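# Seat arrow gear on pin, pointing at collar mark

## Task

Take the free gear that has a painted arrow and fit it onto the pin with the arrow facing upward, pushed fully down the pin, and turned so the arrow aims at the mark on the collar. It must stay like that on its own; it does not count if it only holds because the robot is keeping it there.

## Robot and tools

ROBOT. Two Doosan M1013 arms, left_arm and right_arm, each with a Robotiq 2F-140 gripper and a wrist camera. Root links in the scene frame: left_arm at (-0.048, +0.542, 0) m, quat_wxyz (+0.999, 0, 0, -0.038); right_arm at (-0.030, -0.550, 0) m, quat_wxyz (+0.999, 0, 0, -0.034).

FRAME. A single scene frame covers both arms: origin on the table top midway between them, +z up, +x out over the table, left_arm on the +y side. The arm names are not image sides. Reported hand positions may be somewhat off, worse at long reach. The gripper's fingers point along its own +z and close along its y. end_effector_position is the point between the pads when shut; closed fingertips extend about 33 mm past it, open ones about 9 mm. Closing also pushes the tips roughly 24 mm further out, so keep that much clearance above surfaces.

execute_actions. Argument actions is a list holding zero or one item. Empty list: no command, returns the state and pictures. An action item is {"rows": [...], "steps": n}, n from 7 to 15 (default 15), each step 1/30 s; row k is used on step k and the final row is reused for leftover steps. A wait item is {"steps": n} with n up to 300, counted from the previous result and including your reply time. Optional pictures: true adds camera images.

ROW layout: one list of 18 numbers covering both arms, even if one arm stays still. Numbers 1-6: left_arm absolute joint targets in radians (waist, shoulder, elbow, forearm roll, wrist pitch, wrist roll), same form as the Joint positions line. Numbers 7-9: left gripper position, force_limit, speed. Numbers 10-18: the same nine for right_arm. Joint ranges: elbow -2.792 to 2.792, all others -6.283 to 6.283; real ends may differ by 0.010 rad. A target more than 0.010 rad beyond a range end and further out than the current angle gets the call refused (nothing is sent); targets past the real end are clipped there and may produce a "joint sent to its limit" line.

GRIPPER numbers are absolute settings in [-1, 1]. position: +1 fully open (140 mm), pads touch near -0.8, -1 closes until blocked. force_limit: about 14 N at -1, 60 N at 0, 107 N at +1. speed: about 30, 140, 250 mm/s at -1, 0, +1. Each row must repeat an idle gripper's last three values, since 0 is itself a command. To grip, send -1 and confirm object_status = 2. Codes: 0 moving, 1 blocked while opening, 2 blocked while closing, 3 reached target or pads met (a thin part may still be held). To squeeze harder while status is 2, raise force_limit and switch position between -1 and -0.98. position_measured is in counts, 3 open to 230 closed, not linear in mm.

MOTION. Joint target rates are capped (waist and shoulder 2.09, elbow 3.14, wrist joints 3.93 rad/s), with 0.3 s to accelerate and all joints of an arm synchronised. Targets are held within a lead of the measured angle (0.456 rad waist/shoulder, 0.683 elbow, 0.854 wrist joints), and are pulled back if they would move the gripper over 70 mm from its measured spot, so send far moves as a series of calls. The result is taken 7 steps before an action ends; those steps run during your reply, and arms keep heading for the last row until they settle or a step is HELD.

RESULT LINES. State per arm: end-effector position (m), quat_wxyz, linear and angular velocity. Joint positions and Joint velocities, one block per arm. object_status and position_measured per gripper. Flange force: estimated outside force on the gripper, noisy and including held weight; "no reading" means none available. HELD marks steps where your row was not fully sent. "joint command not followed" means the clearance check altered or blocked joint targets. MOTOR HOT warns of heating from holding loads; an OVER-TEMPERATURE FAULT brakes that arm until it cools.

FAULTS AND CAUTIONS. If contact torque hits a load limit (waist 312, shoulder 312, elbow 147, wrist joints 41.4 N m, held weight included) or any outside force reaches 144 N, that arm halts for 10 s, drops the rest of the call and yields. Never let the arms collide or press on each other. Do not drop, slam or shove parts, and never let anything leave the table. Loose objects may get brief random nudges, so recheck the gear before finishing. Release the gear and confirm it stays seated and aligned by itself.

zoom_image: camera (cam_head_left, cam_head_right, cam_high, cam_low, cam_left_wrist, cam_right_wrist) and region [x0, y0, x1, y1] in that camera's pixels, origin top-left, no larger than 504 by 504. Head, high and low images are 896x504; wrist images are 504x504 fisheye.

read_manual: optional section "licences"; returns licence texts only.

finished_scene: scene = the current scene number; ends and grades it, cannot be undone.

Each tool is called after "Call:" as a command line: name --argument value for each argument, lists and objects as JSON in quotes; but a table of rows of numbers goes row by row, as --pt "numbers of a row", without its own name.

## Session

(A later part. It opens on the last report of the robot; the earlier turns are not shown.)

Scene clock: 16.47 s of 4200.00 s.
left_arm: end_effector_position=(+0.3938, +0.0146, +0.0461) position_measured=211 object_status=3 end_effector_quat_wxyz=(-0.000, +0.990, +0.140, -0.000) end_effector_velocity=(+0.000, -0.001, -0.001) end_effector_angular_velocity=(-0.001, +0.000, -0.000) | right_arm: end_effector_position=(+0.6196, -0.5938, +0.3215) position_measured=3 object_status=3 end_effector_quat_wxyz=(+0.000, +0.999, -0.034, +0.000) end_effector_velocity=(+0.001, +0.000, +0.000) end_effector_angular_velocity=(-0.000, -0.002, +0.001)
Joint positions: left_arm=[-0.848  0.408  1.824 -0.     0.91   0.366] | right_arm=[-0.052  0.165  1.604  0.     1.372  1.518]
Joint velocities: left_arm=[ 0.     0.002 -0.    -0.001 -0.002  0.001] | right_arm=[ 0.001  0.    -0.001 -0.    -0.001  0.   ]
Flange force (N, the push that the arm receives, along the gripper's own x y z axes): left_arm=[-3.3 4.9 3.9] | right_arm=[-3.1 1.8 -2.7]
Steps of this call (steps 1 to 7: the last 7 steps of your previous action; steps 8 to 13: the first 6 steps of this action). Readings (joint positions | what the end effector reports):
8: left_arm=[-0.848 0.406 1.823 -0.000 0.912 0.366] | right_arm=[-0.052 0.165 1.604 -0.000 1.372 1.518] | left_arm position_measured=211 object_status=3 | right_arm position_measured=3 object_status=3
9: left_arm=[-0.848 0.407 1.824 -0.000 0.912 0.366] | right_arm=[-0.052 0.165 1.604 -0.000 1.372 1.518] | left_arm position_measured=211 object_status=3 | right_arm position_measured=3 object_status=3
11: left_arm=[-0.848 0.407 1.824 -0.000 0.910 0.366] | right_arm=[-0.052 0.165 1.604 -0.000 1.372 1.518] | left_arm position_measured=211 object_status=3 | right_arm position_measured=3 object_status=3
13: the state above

Call:
execute_actions --actions '[{"rows":[[-0.848,0.4092,1.8252,0,0.9072,0.3664,-0.645,-0.6,0,-0.052,0.165,1.604,0,1.372,1.518,1,0,0]],"steps":13}]'

Scene clock: 16.90 s of 4200.00 s.
left_arm: end_effector_position=(+0.3939, +0.0144, +0.0448) position_measured=211 object_status=3 end_effector_quat_wxyz=(+0.000, +0.990, +0.140, +0.000) end_effector_velocity=(+0.000, +0.000, -0.001) end_effector_angular_velocity=(+0.000, +0.001, +0.001) | right_arm: end_effector_position=(+0.6196, -0.5938, +0.3215) position_measured=3 object_status=3 end_effector_quat_wxyz=(+0.000, +0.999, -0.034, +0.000) end_effector_velocity=(-0.000, +0.001, +0.000) end_effector_angular_velocity=(+0.000, +0.000, +0.001)
Joint positions: left_arm=[-0.848  0.409  1.825 -0.     0.907  0.366] | right_arm=[-0.052  0.165  1.604 -0.     1.372  1.518]
Joint velocities: left_arm=[ 0.001  0.001  0.    -0.001 -0.     0.   ] | right_arm=[ 0.001 -0.     0.     0.     0.    -0.   ]
Flange force (N, the push that the arm receives, along the gripper's own x y z axes): left_arm=[-3.5 -3.7 -63.1] | right_arm=[-2.1 1.4 -3.0]
Steps of this call (steps 1 to 7: the last 7 steps of your previous action; steps 8 to 13: the first 6 steps of this action). Readings (joint positions | what the end effector reports):
8: left_arm=[-0.848 0.408 1.824 -0.000 0.910 0.366] | right_arm=[-0.052 0.165 1.604 -0.000 1.372 1.518] | left_arm position_measured=211 object_status=3 | right_arm position_measured=3 object_status=3
9: left_arm=[-0.848 0.408 1.825 -0.000 0.908 0.366] | right_arm=[-0.052 0.165 1.604 -0.000 1.372 1.518] | left_arm position_measured=211 object_status=3 | right_arm position_measured=3 object_status=3
11: left_arm=[-0.848 0.409 1.825 -0.000 0.907 0.366] | right_arm=[-0.052 0.165 1.604 -0.000 1.372 1.518] | left_arm position_measured=211 object_status=3 | right_arm position_measured=3 object_status=3
13: the state above

Call:
execute_actions --actions '[{"rows":[[-0.848,0.3744,1.7995,0,0.9677,0.3664,-0.55,-0.6,0,-0.052,0.165,1.604,0,1.372,1.518,1,0,0]],"steps":7}]'

Call:
execute_actions --actions '[{"rows":[[-0.8484,0.324,1.7462,0,1.0714,0.3664,-0.55,-0.6,0,-0.052,0.165,1.604,0,1.372,1.518,1,0,0]],"steps":9}]'

Call:
execute_actions --actions '[{"rows":[[-0.7842,0.2354,1.8869,0,1.0193,2.8706,0.1,-0.6,0,-0.052,0.165,1.604,0,1.372,1.518,1,0,0]]}]'

Call:
execute_actions --actions '[{"steps":26}]' --pictures true

Scene clock: 17.90 s of 4200.00 s.
left_arm: end_effector_position=(+0.3938, +0.0146, +0.0445) position_measured=211 object_status=3 end_effector_quat_wxyz=(+0.000, +0.990, +0.140, -0.000) end_effector_velocity=(-0.001, -0.001, +0.000) end_effector_angular_velocity=(-0.001, -0.001, -0.001) | right_arm: end_effector_position=(+0.6196, -0.5938, +0.3215) position_measured=3 object_status=3 end_effector_quat_wxyz=(+0.000, +0.999, -0.034, +0.000) end_effector_velocity=(+0.000, +0.001, +0.000) end_effector_angular_velocity=(+0.000, -0.001, +0.001)
Joint positions: left_arm=[-0.848  0.409  1.825 -0.     0.907  0.366] | right_arm=[-0.052  0.165  1.604 -0.     1.372  1.518]
Joint velocities: left_arm=[-0.001 -0.001  0.001  0.    -0.001 -0.   ] | right_arm=[ 0.001  0.    -0.     0.    -0.001  0.   ]
Flange force (N, the push that the arm receives, along the gripper's own x y z axes): left_arm=[-3.4 -2.7 -97.7] | right_arm=[0.0 1.3 -2.7]
Kept back: the last 7 steps of this action.
Steps of this call (steps 1 to 7: the last 7 steps of your previous action; steps 8 to 15: the robot went on to your last target; steps 16 to 30: nothing new was sent). Readings (joint positions | what the end effector reports):
1: left_arm=[-0.848 0.409 1.825 -0.000 0.907 0.366] | right_arm=[-0.052 0.165 1.604 -0.000 1.372 1.518] | left_arm position_measured=211 object_status=3 | right_arm position_measured=3 object_status=3
2: left_arm=[-0.848 0.409 1.825 -0.000 0.907 0.366] | right_arm=[-0.052 0.165 1.604 -0.000 1.372 1.518] | left_arm position_measured=211 object_status=3 | right_arm position_measured=3 object_status=3
4: left_arm=[-0.848 0.409 1.825 -0.000 0.907 0.366] | right_arm=[-0.052 0.165 1.604 -0.000 1.372 1.518] | left_arm position_measured=211 object_status=3 | right_arm position_measured=3 object_status=3
8: left_arm=[-0.848 0.409 1.825 -0.000 0.907 0.366] | right_arm=[-0.052 0.165 1.604 -0.000 1.372 1.518] | left_arm position_measured=211 object_status=3 | right_arm position_measured=3 object_status=3
30: the state above

Scene clock: 18.20 s of 4200.00 s.
left_arm: end_effector_position=(+0.3936, +0.0150, +0.0832) position_measured=199 object_status=0 end_effector_quat_wxyz=(-0.001, +0.990, +0.140, -0.000) end_effector_velocity=(-0.002, +0.004, +0.202) end_effector_angular_velocity=(+0.036, +0.027, +0.001) | right_arm: end_effector_position=(+0.6196, -0.5938, +0.3215) position_measured=3 object_status=3 end_effector_quat_wxyz=(+0.000, +0.999, -0.034, +0.000) end_effector_velocity=(-0.001, +0.002, -0.000) end_effector_angular_velocity=(-0.000, +0.001, +0.003)
Joint positions: left_arm=[-0.848  0.372  1.797  0.     0.975  0.366] | right_arm=[-0.052  0.165  1.604 -0.     1.372  1.518]
Joint velocities: left_arm=[ 0.    -0.174 -0.179 -0.     0.398 -0.   ] | right_arm=[ 0.003 -0.     0.001 -0.     0.    -0.   ]
Flange force (N, the push that the arm receives, along the gripper's own x y z axes): left_arm=[-4.0 4.0 7.4] | right_arm=[-1.1 1.0 -1.9]
Steps of this call (steps 1 to 7: the last 7 steps of your previous action; steps 8 to 9: the first 2 steps of this action). Readings (joint positions | what the end effector reports):
8: left_arm=[-0.848 0.374 1.800 0.000 0.968 0.366] | right_arm=[-0.052 0.165 1.604 -0.000 1.372 1.518] | left_arm position_measured=199 object_status=0 | right_arm position_measured=3 object_status=3
9: the state above

Scene clock: 18.70 s of 4200.00 s.
left_arm: end_effector_position=(+0.3923, +0.0488, +0.1334) position_measured=150 object_status=0 end_effector_quat_wxyz=(+0.001, +1.000, -0.019, +0.000) end_effector_velocity=(-0.043, +0.266, -0.028) end_effector_angular_velocity=(+0.023, +0.015, -2.749) | right_arm: end_effector_position=(+0.6196, -0.5938, +0.3215) position_measured=3 object_status=3 end_effector_quat_wxyz=(+0.000, +0.999, -0.034, +0.000) end_effector_velocity=(-0.000, -0.000, +0.000) end_effector_angular_velocity=(+0.000, +0.001, -0.001)
Joint positions: left_arm=[-0.818  0.289  1.809  0.     1.043  0.715] | right_arm=[-0.052  0.165  1.604 -0.     1.372  1.518]
Joint velocities: left_arm=[ 0.201 -0.289  0.453 -0.002 -0.137  2.951] | right_arm=[-0.001  0.    -0.    -0.     0.001 -0.   ]
Flange force (N, the push that the arm receives, along the gripper's own x y z axes): left_arm=[0.2 7.9 2.6] | right_arm=[-3.4 0.8 -3.0]
Steps of this call (steps 1 to 7: the last 7 steps of your previous action; steps 8 to 15: the first 8 steps of this action). Readings (joint positions | what the end effector reports):
8: left_arm=[-0.848 0.324 1.746 0.000 1.071 0.367] | right_arm=[-0.052 0.165 1.604 -0.000 1.372 1.518] | left_arm position_measured=199 object_status=0 | right_arm position_measured=3 object_status=3
9: left_arm=[-0.847 0.324 1.748 0.000 1.070 0.374] | right_arm=[-0.052 0.165 1.604 -0.000 1.372 1.518] | left_arm position_measured=196 object_status=0 | right_arm position_measured=3 object_status=3
11: left_arm=[-0.842 0.318 1.760 0.000 1.063 0.430] | right_arm=[-0.052 0.165 1.604 -0.000 1.372 1.518] | left_arm position_measured=180 object_status=0 | right_arm position_measured=3 object_status=3
15: the state above

Scene clock: 19.57 s of 4200.00 s.
left_arm: end_effector_position=(+0.3833, +0.0941, +0.1300) position_measured=117 object_status=3 end_effector_quat_wxyz=(-0.000, -0.471, +0.882, +0.000) end_effector_velocity=(+0.000, -0.000, -0.000) end_effector_angular_velocity=(+0.002, -0.001, -0.003) | right_arm: end_effector_position=(+0.6196, -0.5938, +0.3215) position_measured=3 object_status=3 end_effector_quat_wxyz=(+0.000, +0.999, -0.034, +0.000) end_effector_velocity=(-0.000, -0.001, +0.000) end_effector_angular_velocity=(-0.000, +0.000, -0.001)
Joint positions: left_arm=[-0.784  0.235  1.887 -0.     1.019  2.871] | right_arm=[-0.052  0.165  1.604 -0.     1.372  1.518]
Joint velocities: left_arm=[-0.001  0.001 -0.     0.002  0.     0.001] | right_arm=[-0.001 -0.001  0.    -0.     0.001 -0.   ]
Flange force (N, the push that the arm receives, along the gripper's own x y z axes): left_arm=[3.7 -0.8 1.9] | right_arm=[-2.8 1.8 -1.7]
Kept back: nothing.
Steps of this call (steps 1 to 7: the last 7 steps of your previous action; steps 8 to 26: the robot went on to your last target). Readings (joint positions | what the end effector reports):
1: left_arm=[-0.812 0.279 1.823 -0.000 1.038 0.822] | right_arm=[-0.052 0.165 1.604 0.000 1.372 1.518] | left_arm position_measured=143 object_status=0 | right_arm position_measured=3 object_status=3
2: left_arm=[-0.807 0.270 1.836 -0.000 1.035 0.944] | right_arm=[-0.052 0.165 1.604 -0.000 1.372 1.518] | left_arm position_measured=135 object_status=0 | right_arm position_measured=3 object_status=3
4: left_arm=[-0.798 0.257 1.855 -0.000 1.029 1.197] | right_arm=[-0.052 0.165 1.604 -0.000 1.372 1.518] | left_arm position_measured=120 object_status=0 | right_arm position_measured=3 object_status=3
8: left_arm=[-0.790 0.244 1.875 -0.000 1.023 1.699] | right_arm=[-0.052 0.165 1.604 -0.000 1.372 1.518] | left_arm position_measured=117 object_status=0 | right_arm position_measured=3 object_status=3
26: the state above

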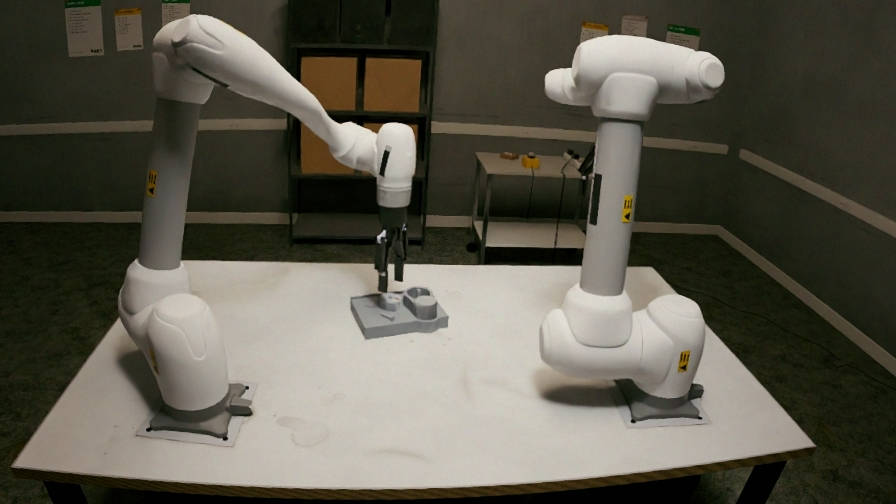

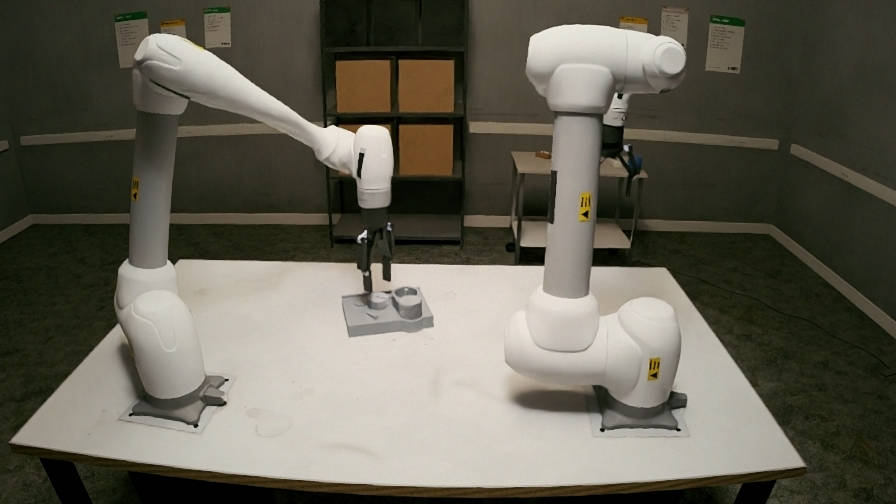

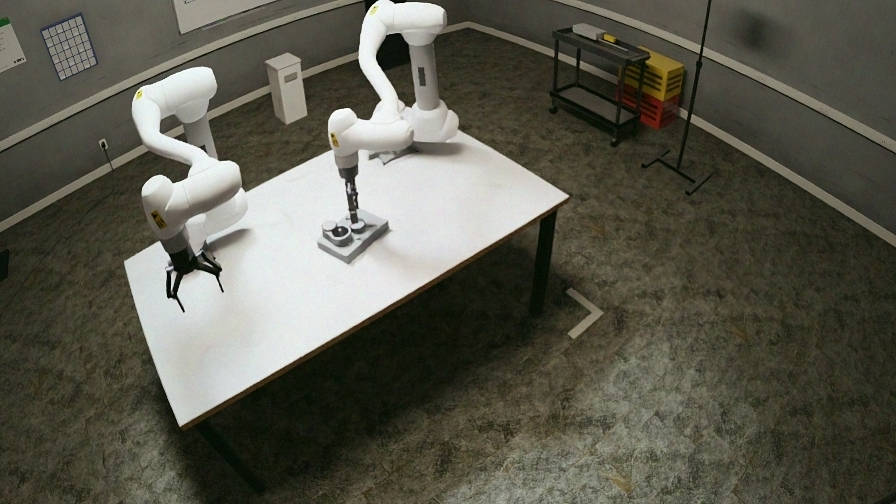

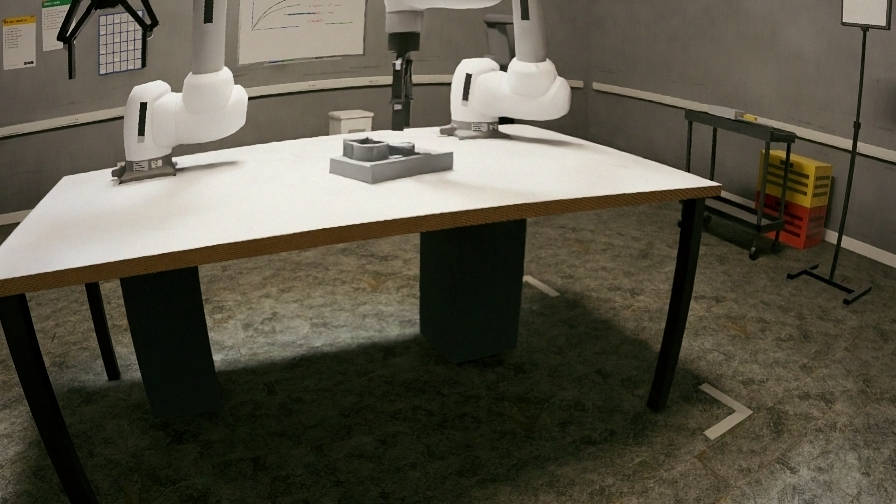

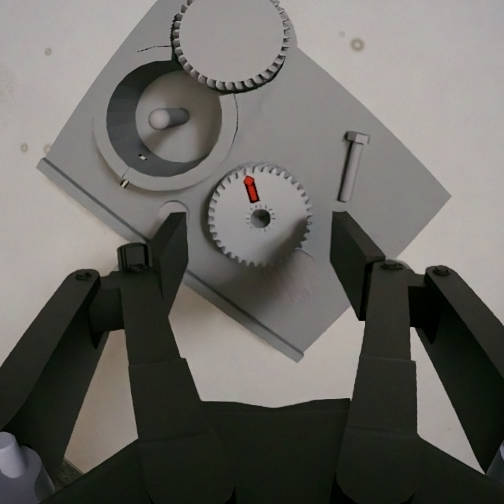

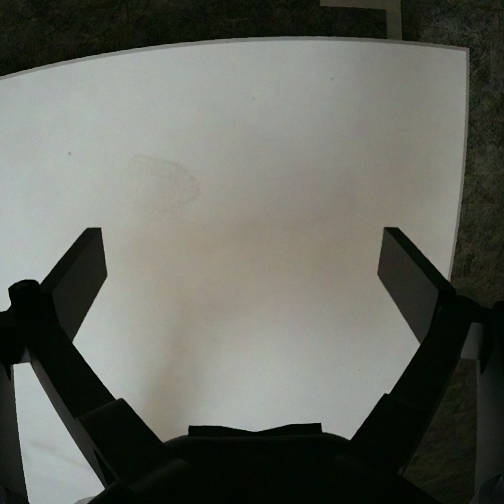

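Call:
execute_actions --actions '[{"rows":[[-0.7842,0.279,1.93,0,0.9326,2.8706,0.1,-0.6,-0.5,-0.052,0.165,1.604,0,1.372,1.518,1,0,0]],"steps":10}]'

Call:
execute_actions --actions '[{"rows":[[-0.7842,0.279,1.93,0,0.9326,2.8706,-1,-0.6,-0.5,-0.052,0.165,1.604,0,1.372,1.518,1,0,0]]}]'

Call:
execute_actions --actions '[{"steps":8}]' --pictures true

Call:
zoom_image --camera "cam_left_wrist" --region '[160, 140, 360, 320]'

Call:
zoom_image --camera "cam_low" --region '[330, 110, 450, 190]'

Scene clock: 20.10 s of 4200.00 s.
left_arm: end_effector_position=(+0.3837, +0.0936, +0.1155) position_measured=117 object_status=3 end_effector_quat_wxyz=(+0.000, -0.471, +0.882, -0.001) end_effector_velocity=(-0.005, +0.008, -0.450) end_effector_angular_velocity=(+0.014, +0.009, +0.000) | right_arm: end_effector_position=(+0.6196, -0.5938, +0.3215) position_measured=3 object_status=3 end_effector_quat_wxyz=(+0.000, +0.999, -0.034, +0.000) end_effector_velocity=(-0.001, -0.000, -0.001) end_effector_angular_velocity=(+0.000, +0.003, -0.000)
Joint positions: left_arm=[-0.784  0.249  1.9   -0.     0.991  2.871] | right_arm=[-0.052  0.165  1.604 -0.     1.372  1.518]
Joint velocities: left_arm=[ 0.001  0.414  0.413  0.002 -0.809 -0.001] | right_arm=[-0.     0.     0.001  0.     0.002  0.   ]
Flange force (N, the push that the arm receives, along the gripper's own x y z axes): left_arm=[6.6 -7.6 4.1] | right_arm=[-0.3 0.0 -0.8]
Steps of this call (steps 1 to 13: the robot went on to your last target; steps 14 to 16: the first 3 steps of this action). Readings (joint positions | what the end effector reports):
14: left_arm=[-0.784 0.235 1.887 -0.000 1.019 2.871] | right_arm=[-0.052 0.165 1.604 -0.000 1.372 1.518] | left_arm position_measured=117 object_status=3 | right_arm position_measured=3 object_status=3
15: left_arm=[-0.784 0.239 1.890 -0.000 1.012 2.871] | right_arm=[-0.052 0.165 1.604 -0.000 1.372 1.518] | left_arm position_measured=117 object_status=3 | right_arm position_measured=3 object_status=3
16: the state above

Scene clock: 20.60 s of 4200.00 s.
left_arm: end_effector_position=(+0.3827, +0.0948, +0.0831) position_measured=138 object_status=0 end_effector_quat_wxyz=(+0.000, -0.471, +0.882, -0.000) end_effector_velocity=(+0.000, +0.001, +0.000) end_effector_angular_velocity=(+0.002, -0.000, +0.000) | right_arm: end_effector_position=(+0.6196, -0.5938, +0.3215) position_measured=3 object_status=3 end_effector_quat_wxyz=(+0.000, +0.999, -0.034, +0.000) end_effector_velocity=(+0.001, +0.001, +0.000) end_effector_angular_velocity=(+0.000, -0.002, +0.002)
Joint positions: left_arm=[-0.784  0.279  1.93  -0.     0.933  2.871] | right_arm=[-0.052  0.165  1.604 -0.     1.372  1.518]
Joint velocities: left_arm=[ 0.    -0.    -0.     0.001  0.002 -0.001] | right_arm=[ 0.002  0.    -0.001  0.001 -0.001  0.   ]
Flange force (N, the push that the arm receives, along the gripper's own x y z axes): left_arm=[2.6 -0.5 -8.7] | right_arm=[-0.8 2.2 -1.8]
Steps of this call (steps 1 to 7: the last 7 steps of your previous action; steps 8 to 15: the first 8 steps of this action). Readings (joint positions | what the end effector reports):
8: left_arm=[-0.784 0.279 1.930 -0.000 0.933 2.871] | right_arm=[-0.052 0.165 1.604 -0.000 1.372 1.518] | left_arm position_measured=117 object_status=0 | right_arm position_measured=3 object_status=3
9: left_arm=[-0.784 0.279 1.930 -0.000 0.933 2.871] | right_arm=[-0.052 0.165 1.604 -0.000 1.372 1.518] | left_arm position_measured=118 object_status=0 | right_arm position_measured=3 object_status=3
11: left_arm=[-0.784 0.279 1.930 -0.000 0.933 2.871] | right_arm=[-0.052 0.165 1.604 -0.000 1.372 1.518] | left_arm position_measured=128 object_status=0 | right_arm position_measured=3 object_status=3
15: the state above

Scene clock: 20.87 s of 4200.00 s.
left_arm: end_effector_position=(+0.3827, +0.0948, +0.0831) position_measured=138 object_status=2 end_effector_quat_wxyz=(+0.000, -0.471, +0.882, -0.000) end_effector_velocity=(-0.001, +0.000, -0.001) end_effector_angular_velocity=(+0.003, +0.001, -0.003) | right_arm: end_effector_position=(+0.6196, -0.5938, +0.3215) position_measured=3 object_status=3 end_effector_quat_wxyz=(+0.000, +0.999, -0.034, +0.000) end_effector_velocity=(+0.000, -0.001, +0.000) end_effector_angular_velocity=(-0.000, -0.001, -0.002)
Joint positions: left_arm=[-0.784  0.279  1.93  -0.     0.933  2.871] | right_arm=[-0.052  0.165  1.604 -0.     1.372  1.518]
Joint velocities: left_arm=[-0.002  0.001  0.001  0.002  0.001 -0.   ] | right_arm=[-0.002 -0.    -0.    -0.    -0.    -0.   ]
Flange force (N, the push that the arm receives, along the gripper's own x y z axes): left_arm=[5.2 -1.3 -9.2] | right_arm=[-1.6 1.2 -2.4]
Kept back: nothing.
Steps of this call (steps 1 to 7: the last 7 steps of your previous action; step 8: the robot went on to your last target). Readings (joint positions | what the end effector reports):
1: left_arm=[-0.784 0.279 1.930 -0.000 0.933 2.871] | right_arm=[-0.052 0.165 1.604 -0.000 1.372 1.518] | left_arm position_measured=138 object_status=0 | right_arm position_measured=3 object_status=3
2: left_arm=[-0.784 0.279 1.930 -0.000 0.933 2.871] | right_arm=[-0.052 0.165 1.604 -0.000 1.372 1.518] | left_arm position_measured=138 object_status=0 | right_arm position_measured=3 object_status=3
4: left_arm=[-0.784 0.279 1.930 -0.000 0.933 2.871] | right_arm=[-0.052 0.165 1.604 -0.000 1.372 1.518] | left_arm position_measured=138 object_status=0 | right_arm position_measured=3 object_status=3
8: the state above

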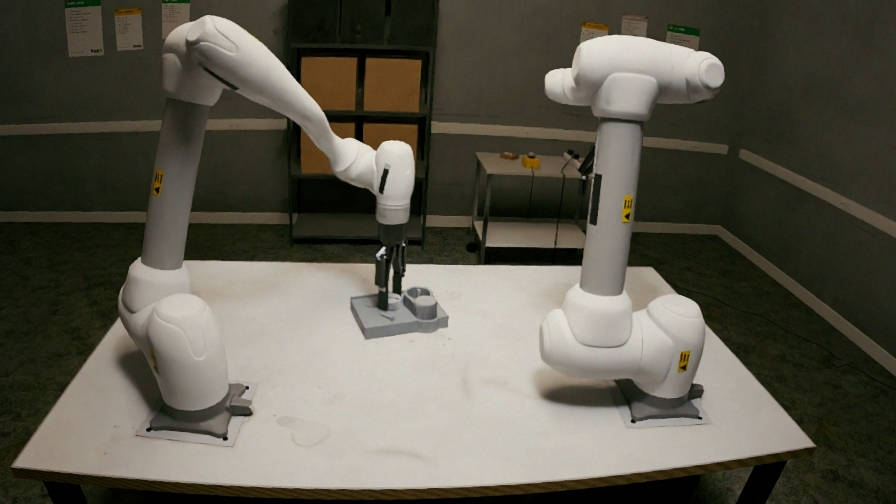

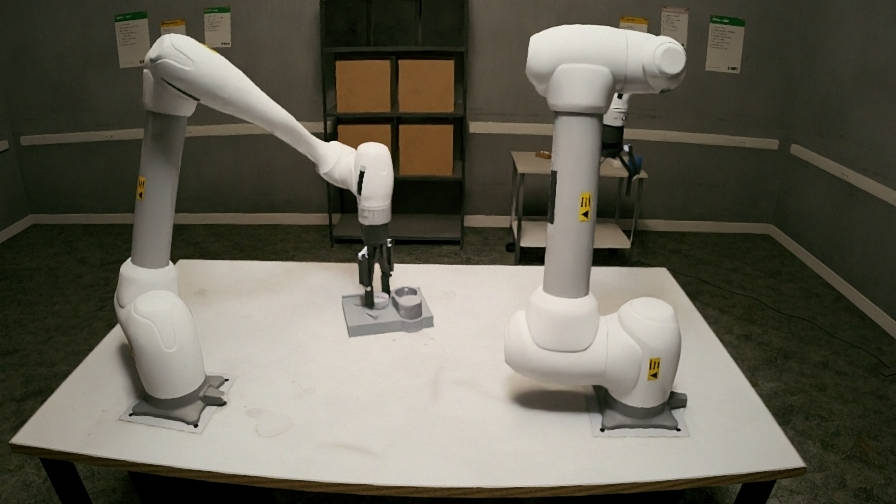

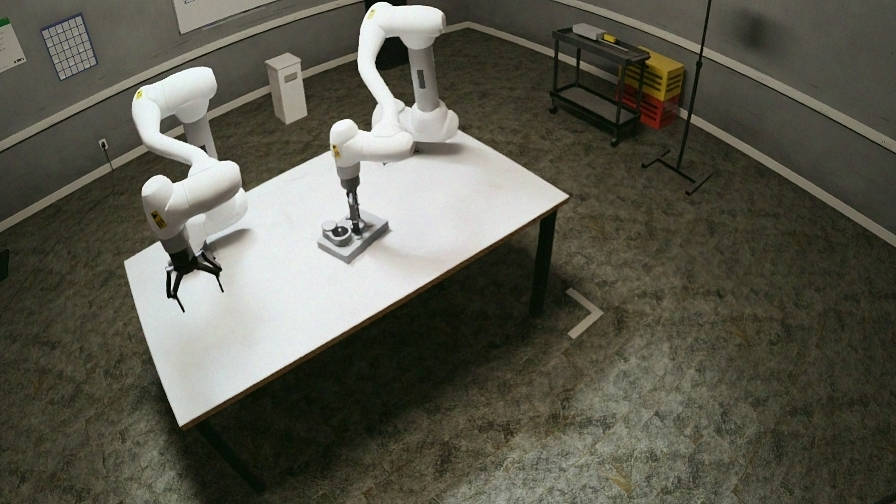

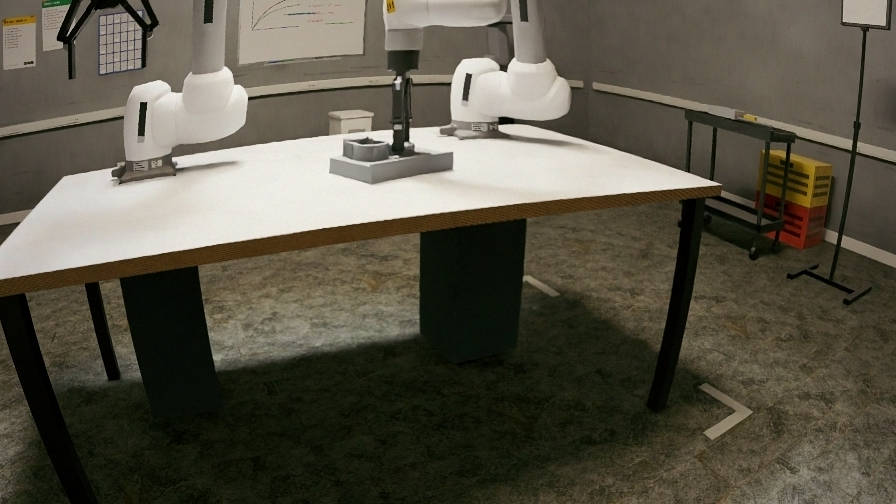

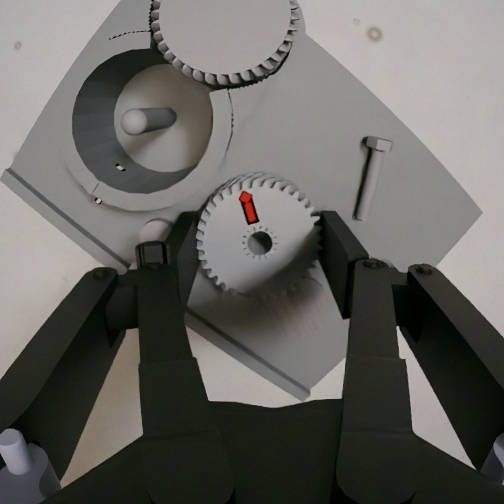

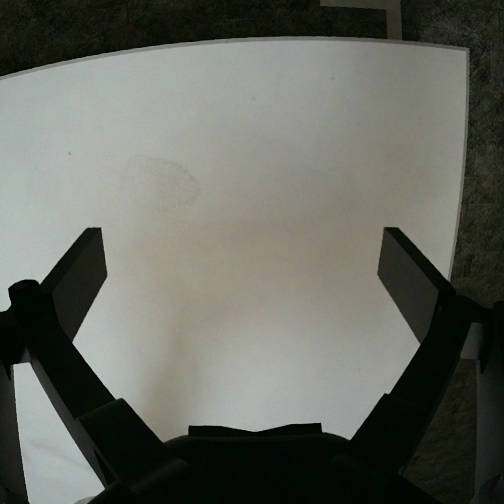

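Region (160, 140, 360, 320) of cam_left_wrist's 504x504 image, scaled by 2.520, with more detail than that image has; it fills the top 454 rows of this view, and the rest is white.

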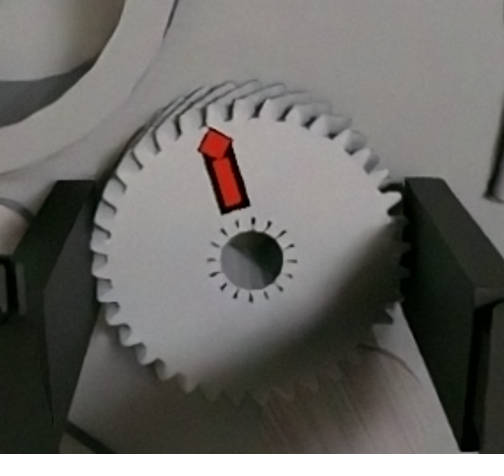

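Region (330, 110, 450, 190) of cam_low's 896x504 image, scaled by 4.200, with more detail than that image has.

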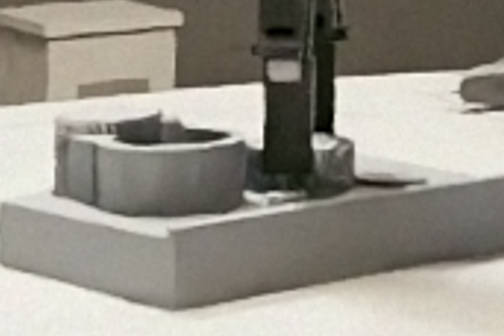

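Call:
execute_actions --actions '[{"rows":[[-0.7842,0.2246,1.8755,0,1.0415,2.8706,-1,-0.6,-0.5,-0.052,0.165,1.604,0,1.372,1.518,1,0,0]],"steps":10}]'

Call:
execute_actions --actions '[{"rows":[[-0.848,0.3226,1.7482,0,1.0708,-0.21,-1,-0.6,-0.5,-0.052,0.165,1.604,0,1.372,1.518,1,0,0]]}]'

Call:
execute_actions --actions '[{"steps":32}]' --pictures true

Call:
zoom_image --camera "cam_low" --region '[330, 100, 420, 170]'

Scene clock: 21.47 s of 4200.00 s.
left_arm: end_effector_position=(+0.3824, +0.0951, +0.0967) position_measured=138 object_status=2 end_effector_quat_wxyz=(-0.000, -0.471, +0.882, +0.001) end_effector_velocity=(+0.022, -0.027, +0.453) end_effector_angular_velocity=(-0.026, -0.022, -0.000) | right_arm: end_effector_position=(+0.6196, -0.5938, +0.3215) position_measured=3 object_status=3 end_effector_quat_wxyz=(+0.000, +0.999, -0.034, +0.000) end_effector_velocity=(-0.000, -0.001, +0.000) end_effector_angular_velocity=(+0.000, +0.000, -0.001)
Joint positions: left_arm=[-0.784  0.266  1.918 -0.     0.961  2.871] | right_arm=[-0.052  0.165  1.604 -0.     1.372  1.518]
Joint velocities: left_arm=[-0.001 -0.414 -0.429 -0.     0.809 -0.   ] | right_arm=[-0.001  0.    -0.001  0.     0.001  0.   ]
Flange force (N, the push that the arm receives, along the gripper's own x y z axes): left_arm=[5.5 0.7 12.4] | right_arm=[0.6 1.1 -2.7]
Steps of this call (steps 1 to 15: the robot went on to your last target; steps 16 to 18: the first 3 steps of this action). Readings (joint positions | what the end effector reports):
16: left_arm=[-0.784 0.279 1.930 -0.000 0.933 2.871] | right_arm=[-0.052 0.165 1.604 -0.000 1.372 1.518] | left_arm position_measured=138 object_status=2 | right_arm position_measured=3 object_status=3
17: left_arm=[-0.784 0.276 1.928 -0.000 0.940 2.871] | right_arm=[-0.052 0.165 1.604 -0.000 1.372 1.518] | left_arm position_measured=138 object_status=2 | right_arm position_measured=3 object_status=3
18: the state above

Scene clock: 21.97 s of 4200.00 s.
left_arm: end_effector_position=(+0.3886, +0.0626, +0.1392) position_measured=138 object_status=2 end_effector_quat_wxyz=(-0.000, -0.607, +0.795, +0.002) end_effector_velocity=(+0.038, -0.260, -0.005) end_effector_angular_velocity=(+0.005, -0.012, +2.743) | right_arm: end_effector_position=(+0.6196, -0.5938, +0.3215) position_measured=3 object_status=3 end_effector_quat_wxyz=(+0.000, +0.999, -0.034, +0.000) end_effector_velocity=(-0.000, +0.001, -0.000) end_effector_angular_velocity=(+0.000, +0.001, +0.001)
Joint positions: left_arm=[-0.81   0.268  1.825  0.     1.053  2.522] | right_arm=[-0.052  0.165  1.604 -0.     1.372  1.518]
Joint velocities: left_arm=[-0.209  0.318 -0.416  0.     0.094 -2.952] | right_arm=[ 0.001 -0.     0.    -0.     0.001 -0.   ]
Flange force (N, the push that the arm receives, along the gripper's own x y z axes): left_arm=[7.7 0.4 10.6] | right_arm=[-0.8 1.6 -3.1]
Steps of this call (steps 1 to 7: the last 7 steps of your previous action; steps 8 to 15: the first 8 steps of this action). Readings (joint positions | what the end effector reports):
8: left_arm=[-0.784 0.225 1.876 0.000 1.041 2.871] | right_arm=[-0.052 0.165 1.604 -0.000 1.372 1.518] | left_arm position_measured=138 object_status=2 | right_arm position_measured=3 object_status=3
9: left_arm=[-0.785 0.226 1.875 0.000 1.042 2.864] | right_arm=[-0.052 0.165 1.604 -0.000 1.372 1.518] | left_arm position_measured=138 object_status=2 | right_arm position_measured=3 object_status=3
11: left_arm=[-0.789 0.234 1.866 0.000 1.044 2.807] | right_arm=[-0.052 0.165 1.604 -0.000 1.372 1.518] | left_arm position_measured=138 object_status=2 | right_arm position_measured=3 object_status=3
15: the state above

Scene clock: 23.03 s of 4200.00 s.
left_arm: end_effector_position=(+0.3938, +0.0145, +0.1400) position_measured=138 object_status=2 end_effector_quat_wxyz=(-0.000, +0.910, +0.415, -0.000) end_effector_velocity=(-0.002, -0.001, -0.000) end_effector_angular_velocity=(-0.001, +0.002, -0.000) | right_arm: end_effector_position=(+0.6196, -0.5938, +0.3215) position_measured=3 object_status=3 end_effector_quat_wxyz=(+0.000, +0.999, -0.034, +0.000) end_effector_velocity=(-0.000, +0.000, -0.000) end_effector_angular_velocity=(+0.001, +0.001, -0.000)
Joint positions: left_arm=[-0.848  0.323  1.748 -0.     1.071 -0.21 ] | right_arm=[-0.052  0.165  1.604 -0.     1.372  1.518]
Joint velocities: left_arm=[-0.002 -0.001  0.001 -0.002 -0.    -0.001] | right_arm=[-0.     0.     0.     0.     0.001  0.   ]
Flange force (N, the push that the arm receives, along the gripper's own x y z axes): left_arm=[-5.3 -0.5 7.9] | right_arm=[-1.3 1.7 -2.0]
Kept back: nothing.
Steps of this call (steps 1 to 7: the last 7 steps of your previous action; steps 8 to 32: the robot went on to your last target). Readings (joint positions | what the end effector reports):
1: left_arm=[-0.817 0.278 1.811 -0.000 1.056 2.415] | right_arm=[-0.052 0.165 1.604 -0.000 1.372 1.518] | left_arm position_measured=138 object_status=2 | right_arm position_measured=3 object_status=3
2: left_arm=[-0.823 0.287 1.798 -0.000 1.059 2.293] | right_arm=[-0.052 0.165 1.604 -0.000 1.372 1.518] | left_arm position_measured=138 object_status=2 | right_arm position_measured=3 object_status=3
4: left_arm=[-0.832 0.300 1.780 -0.000 1.063 2.040] | right_arm=[-0.052 0.165 1.604 -0.000 1.372 1.518] | left_arm position_measured=138 object_status=2 | right_arm position_measured=3 object_status=3
8: left_arm=[-0.842 0.314 1.760 -0.000 1.068 1.538] | right_arm=[-0.052 0.165 1.604 -0.000 1.372 1.518] | left_arm position_measured=138 object_status=2 | right_arm position_measured=3 object_status=3
32: the state above

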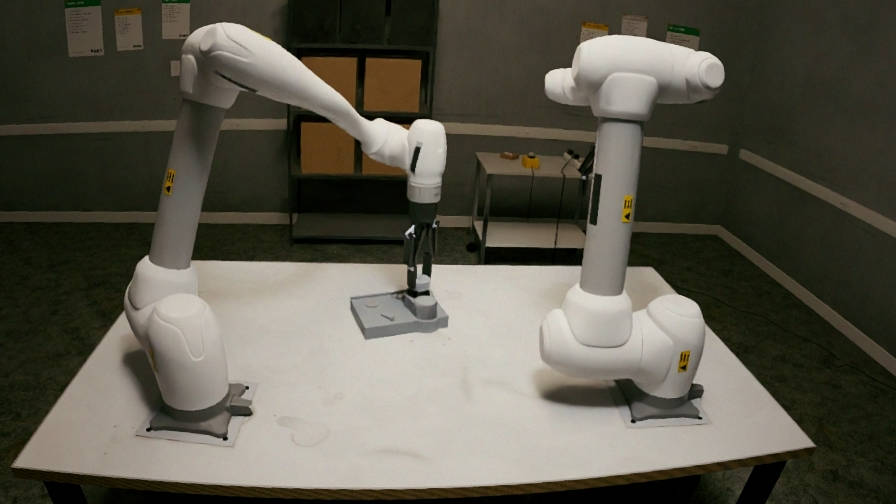

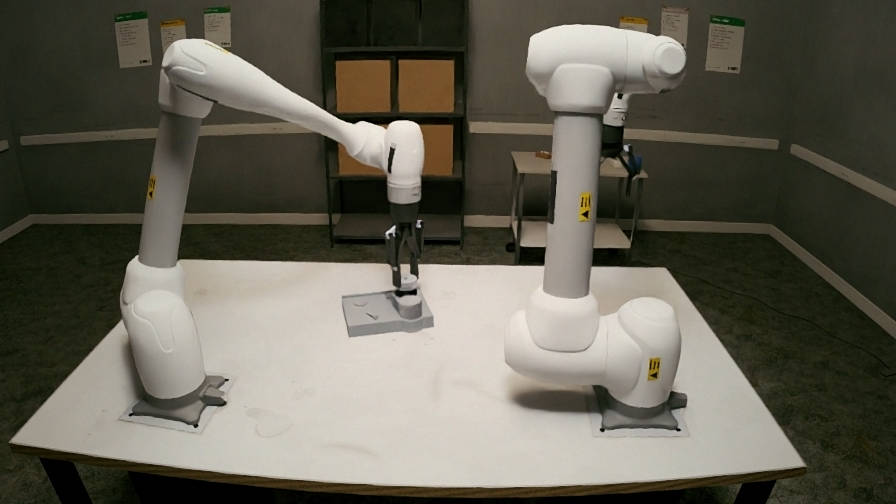

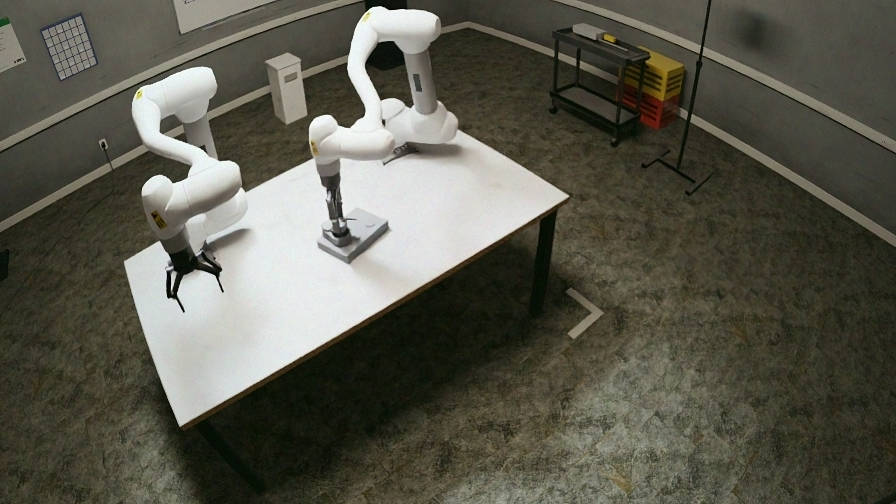

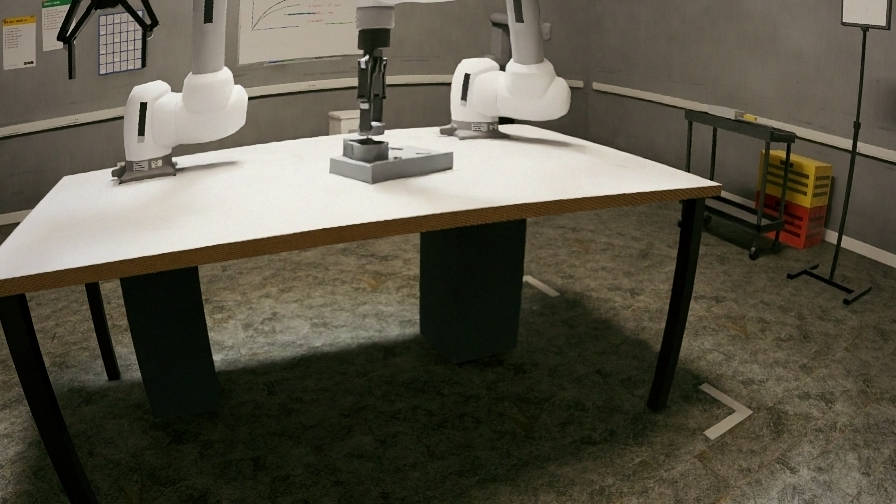

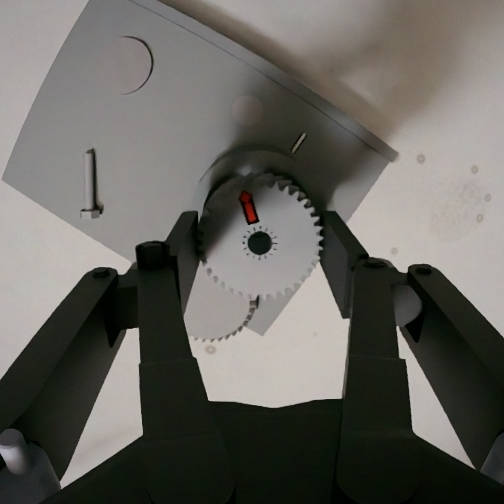

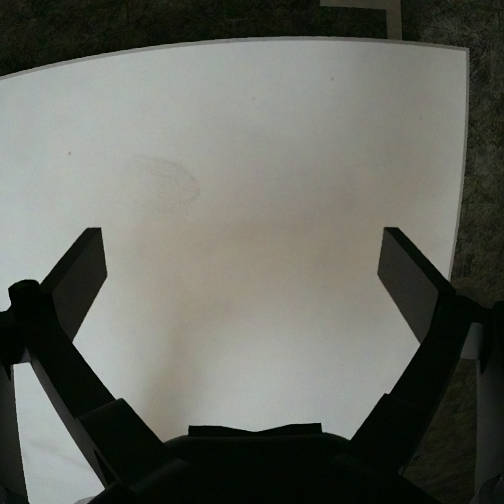

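Region (330, 100, 420, 170) of cam_low's 896x504 image, scaled by 5.600, with more detail than that image has.

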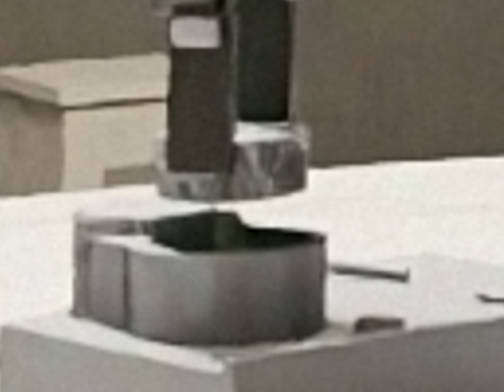

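Call:
execute_actions --actions '[{"rows":[[-0.848,0.3308,1.7572,0,1.0536,-0.23,-1,-0.6,-0.5,-0.052,0.165,1.604,0,1.372,1.518,1,0,0]],"steps":13}]'

Call:
execute_actions --actions '[{"rows":[[-0.848,0.3325,1.7590,0,1.0501,-0.23,-1,-0.6,-0.5,-0.052,0.165,1.604,0,1.372,1.518,1,0,0]],"steps":13}]'

Call:
execute_actions --actions '[{"rows":[[-0.848,0.3341,1.7608,0,1.0467,-0.23,-1,-0.6,-0.5,-0.052,0.165,1.604,0,1.372,1.518,1,0,0]],"steps":13}]'

Scene clock: 23.53 s of 4200.00 s.
left_arm: end_effector_position=(+0.3938, +0.0144, +0.1299) position_measured=138 object_status=2 end_effector_quat_wxyz=(-0.000, +0.905, +0.424, -0.000) end_effector_velocity=(-0.000, -0.003, -0.000) end_effector_angular_velocity=(-0.004, -0.003, +0.001) | right_arm: end_effector_position=(+0.6196, -0.5938, +0.3215) position_measured=3 object_status=3 end_effector_quat_wxyz=(+0.000, +0.999, -0.034, +0.000) end_effector_velocity=(+0.001, -0.000, +0.000) end_effector_angular_velocity=(-0.000, -0.002, -0.000)
Joint positions: left_arm=[-0.848  0.331  1.757 -0.     1.054 -0.23 ] | right_arm=[-0.052  0.165  1.604 -0.     1.372  1.518]
Joint velocities: left_arm=[-0.002  0.001 -0.001 -0.    -0.005 -0.004] | right_arm=[-0.     0.    -0.001 -0.    -0.002 -0.   ]
Flange force (N, the push that the arm receives, along the gripper's own x y z axes): left_arm=[-6.1 -0.5 8.6] | right_arm=[-0.6 1.5 -3.0]
Steps of this call (steps 1 to 9: the robot went on to your last target; steps 10 to 15: the first 6 steps of this action). Readings (joint positions | what the end effector reports):
10: left_arm=[-0.848 0.323 1.748 -0.000 1.071 -0.210] | right_arm=[-0.052 0.165 1.604 -0.000 1.372 1.518] | left_arm position_measured=138 object_status=2 | right_arm position_measured=3 object_status=3
11: left_arm=[-0.848 0.325 1.750 -0.000 1.065 -0.217] | right_arm=[-0.052 0.165 1.604 -0.000 1.372 1.518] | left_arm position_measured=138 object_status=2 | right_arm position_measured=3 object_status=3
13: left_arm=[-0.848 0.331 1.757 -0.000 1.054 -0.229] | right_arm=[-0.052 0.165 1.604 -0.000 1.372 1.518] | left_arm position_measured=138 object_status=2 | right_arm position_measured=3 object_status=3
15: the state above

Scene clock: 23.97 s of 4200.00 s.
left_arm: end_effector_position=(+0.3939, +0.0144, +0.1280) position_measured=138 object_status=2 end_effector_quat_wxyz=(+0.000, +0.905, +0.424, -0.000) end_effector_velocity=(-0.000, -0.000, +0.000) end_effector_angular_velocity=(+0.001, -0.002, -0.002) | right_arm: end_effector_position=(+0.6196, -0.5938, +0.3215) position_measured=3 object_status=3 end_effector_quat_wxyz=(+0.000, +0.999, -0.034, +0.000) end_effector_velocity=(+0.000, +0.000, -0.000) end_effector_angular_velocity=(-0.000, -0.001, +0.000)
Joint positions: left_arm=[-0.848  0.332  1.759 -0.     1.05  -0.23 ] | right_arm=[-0.052  0.165  1.604 -0.     1.372  1.518]
Joint velocities: left_arm=[-0.001 -0.     0.     0.002 -0.001 -0.   ] | right_arm=[ 0.001  0.     0.    -0.    -0.001  0.   ]
Flange force (N, the push that the arm receives, along the gripper's own x y z axes): left_arm=[-8.9 -5.7 4.9] | right_arm=[-1.8 1.5 -3.1]
Steps of this call (steps 1 to 7: the last 7 steps of your previous action; steps 8 to 13: the first 6 steps of this action). Readings (joint positions | what the end effector reports):
8: left_arm=[-0.848 0.331 1.757 -0.000 1.053 -0.230] | right_arm=[-0.052 0.165 1.604 -0.000 1.372 1.518] | left_arm position_measured=138 object_status=2 | right_arm position_measured=3 object_status=3
9: left_arm=[-0.848 0.331 1.758 -0.000 1.052 -0.230] | right_arm=[-0.052 0.165 1.604 -0.000 1.372 1.518] | left_arm position_measured=138 object_status=2 | right_arm position_measured=3 object_status=3
11: left_arm=[-0.848 0.332 1.759 -0.000 1.050 -0.230] | right_arm=[-0.052 0.165 1.604 -0.000 1.372 1.518] | left_arm position_measured=138 object_status=2 | right_arm position_measured=3 object_status=3
13: the state above

Scene clock: 24.40 s of 4200.00 s.
left_arm: end_effector_position=(+0.3939, +0.0144, +0.1259) position_measured=138 object_status=2 end_effector_quat_wxyz=(-0.000, +0.905, +0.424, +0.000) end_effector_velocity=(-0.000, +0.000, +0.001) end_effector_angular_velocity=(-0.001, -0.001, -0.000) | right_arm: end_effector_position=(+0.6196, -0.5938, +0.3215) position_measured=3 object_status=3 end_effector_quat_wxyz=(+0.000, +0.999, -0.034, +0.000) end_effector_velocity=(+0.000, -0.000, +0.001) end_effector_angular_velocity=(-0.000, -0.001, -0.000)
Joint positions: left_arm=[-0.848  0.334  1.761  0.     1.047 -0.23 ] | right_arm=[-0.052  0.165  1.604 -0.     1.372  1.518]
Joint velocities: left_arm=[-0.    -0.001  0.001  0.    -0.001  0.   ] | right_arm=[-0.    -0.    -0.001 -0.     0.    -0.   ]
Flange force (N, the push that the arm receives, along the gripper's own x y z axes): left_arm=[-8.5 -8.2 5.8] | right_arm=[-1.9 2.7 -2.4]
Steps of this call (steps 1 to 7: the last 7 steps of your previous action; steps 8 to 13: the first 6 steps of this action). Readings (joint positions | what the end effector reports):
8: left_arm=[-0.848 0.333 1.759 -0.000 1.050 -0.230] | right_arm=[-0.052 0.165 1.604 -0.000 1.372 1.518] | left_arm position_measured=138 object_status=2 | right_arm position_measured=3 object_status=3
9: left_arm=[-0.848 0.333 1.760 0.000 1.048 -0.230] | right_arm=[-0.052 0.165 1.604 -0.000 1.372 1.518] | left_arm position_measured=138 object_status=2 | right_arm position_measured=3 object_status=3
11: left_arm=[-0.848 0.334 1.761 0.000 1.047 -0.230] | right_arm=[-0.052 0.165 1.604 0.000 1.372 1.518] | left_arm position_measured=138 object_status=2 | right_arm position_measured=3 object_status=3
13: the state above

Call:
execute_actions --actions '[{"rows":[[-0.8486,0.3352,1.7634,0,1.0430,-0.216,-1,-0.6,-0.5,-0.052,0.165,1.604,0,1.372,1.518,1,0,0]],"steps":13}]'

Call:
execute_actions --actions '[{"rows":[[-0.8486,0.3365,1.7647,0,1.0404,-0.197,-1,-0.6,-0.5,-0.052,0.165,1.604,0,1.372,1.518,1,0,0]],"steps":13}]'

Scene clock: 24.87 s of 4200.00 s.
left_arm: end_effector_position=(+0.3936, +0.0146, +0.1240) position_measured=138 object_status=2 end_effector_quat_wxyz=(+0.000, +0.908, +0.418, +0.000) end_effector_velocity=(-0.000, -0.002, +0.001) end_effector_angular_velocity=(-0.004, -0.001, -0.003) | right_arm: end_effector_position=(+0.6196, -0.5938, +0.3215) position_measured=3 object_status=3 end_effector_quat_wxyz=(+0.000, +0.999, -0.034, +0.000) end_effector_velocity=(+0.001, +0.001, +0.000) end_effector_angular_velocity=(+0.000, -0.003, +0.001)
Joint positions: left_arm=[-0.848  0.335  1.763  0.     1.043 -0.216] | right_arm=[-0.052  0.165  1.604 -0.     1.372  1.518]
Joint velocities: left_arm=[-0.002 -0.001 -0.001 -0.001 -0.002  0.002] | right_arm=[ 0.001 -0.    -0.     0.001 -0.002  0.   ]
Flange force (N, the push that the arm receives, along the gripper's own x y z axes): left_arm=[5.7 0.1 -7.5] | right_arm=[0.7 1.4 -2.4]
Steps of this call (steps 1 to 7: the last 7 steps of your previous action; step 8: the robot went on to your last target; steps 9 to 14: the first 6 steps of this action). Readings (joint positions | what the end effector reports):
9: left_arm=[-0.848 0.334 1.761 0.000 1.047 -0.230] | right_arm=[-0.052 0.165 1.604 -0.000 1.372 1.518] | left_arm position_measured=138 object_status=2 | right_arm position_measured=3 object_status=3
10: left_arm=[-0.848 0.334 1.762 0.000 1.045 -0.225] | right_arm=[-0.052 0.165 1.604 -0.000 1.372 1.518] | left_arm position_measured=138 object_status=2 | right_arm position_measured=3 object_status=3
12: left_arm=[-0.848 0.335 1.763 0.000 1.043 -0.217] | right_arm=[-0.052 0.165 1.604 -0.000 1.372 1.518] | left_arm position_measured=138 object_status=2 | right_arm position_measured=3 object_status=3
14: the state above

Scene clock: 25.30 s of 4200.00 s.
left_arm: end_effector_position=(+0.3935, +0.0144, +0.1225) position_measured=138 object_status=2 end_effector_quat_wxyz=(+0.000, +0.912, +0.409, +0.000) end_effector_velocity=(+0.001, +0.001, +0.001) end_effector_angular_velocity=(+0.001, -0.001, -0.001) | right_arm: end_effector_position=(+0.6196, -0.5938, +0.3215) position_measured=3 object_status=3 end_effector_quat_wxyz=(+0.000, +0.999, -0.034, +0.000) end_effector_velocity=(+0.001, -0.002, -0.001) end_effector_angular_velocity=(-0.001, -0.002, -0.002)
Joint positions: left_arm=[-0.849  0.336  1.765  0.     1.04  -0.197] | right_arm=[-0.052  0.165  1.604 -0.     1.372  1.518]
Joint velocities: left_arm=[ 0.002 -0.001  0.     0.001  0.002  0.003] | right_arm=[-0.002  0.     0.001 -0.    -0.004  0.   ]
Flange force (N, the push that the arm receives, along the gripper's own x y z axes): left_arm=[8.6 -3.1 -32.5] | right_arm=[-0.5 1.9 -2.1]
Steps of this call (steps 1 to 7: the last 7 steps of your previous action; steps 8 to 13: the first 6 steps of this action). Readings (joint positions | what the end effector reports):
8: left_arm=[-0.849 0.335 1.763 0.000 1.043 -0.216] | right_arm=[-0.052 0.165 1.604 -0.000 1.372 1.518] | left_arm position_measured=138 object_status=2 | right_arm position_measured=3 object_status=3
9: left_arm=[-0.849 0.336 1.764 0.000 1.042 -0.209] | right_arm=[-0.052 0.165 1.604 -0.000 1.372 1.518] | left_arm position_measured=138 object_status=2 | right_arm position_measured=3 object_status=3
11: left_arm=[-0.849 0.336 1.764 0.000 1.041 -0.198] | right_arm=[-0.052 0.165 1.604 -0.000 1.372 1.518] | left_arm position_measured=138 object_status=2 | right_arm position_measured=3 object_status=3
13: the state above


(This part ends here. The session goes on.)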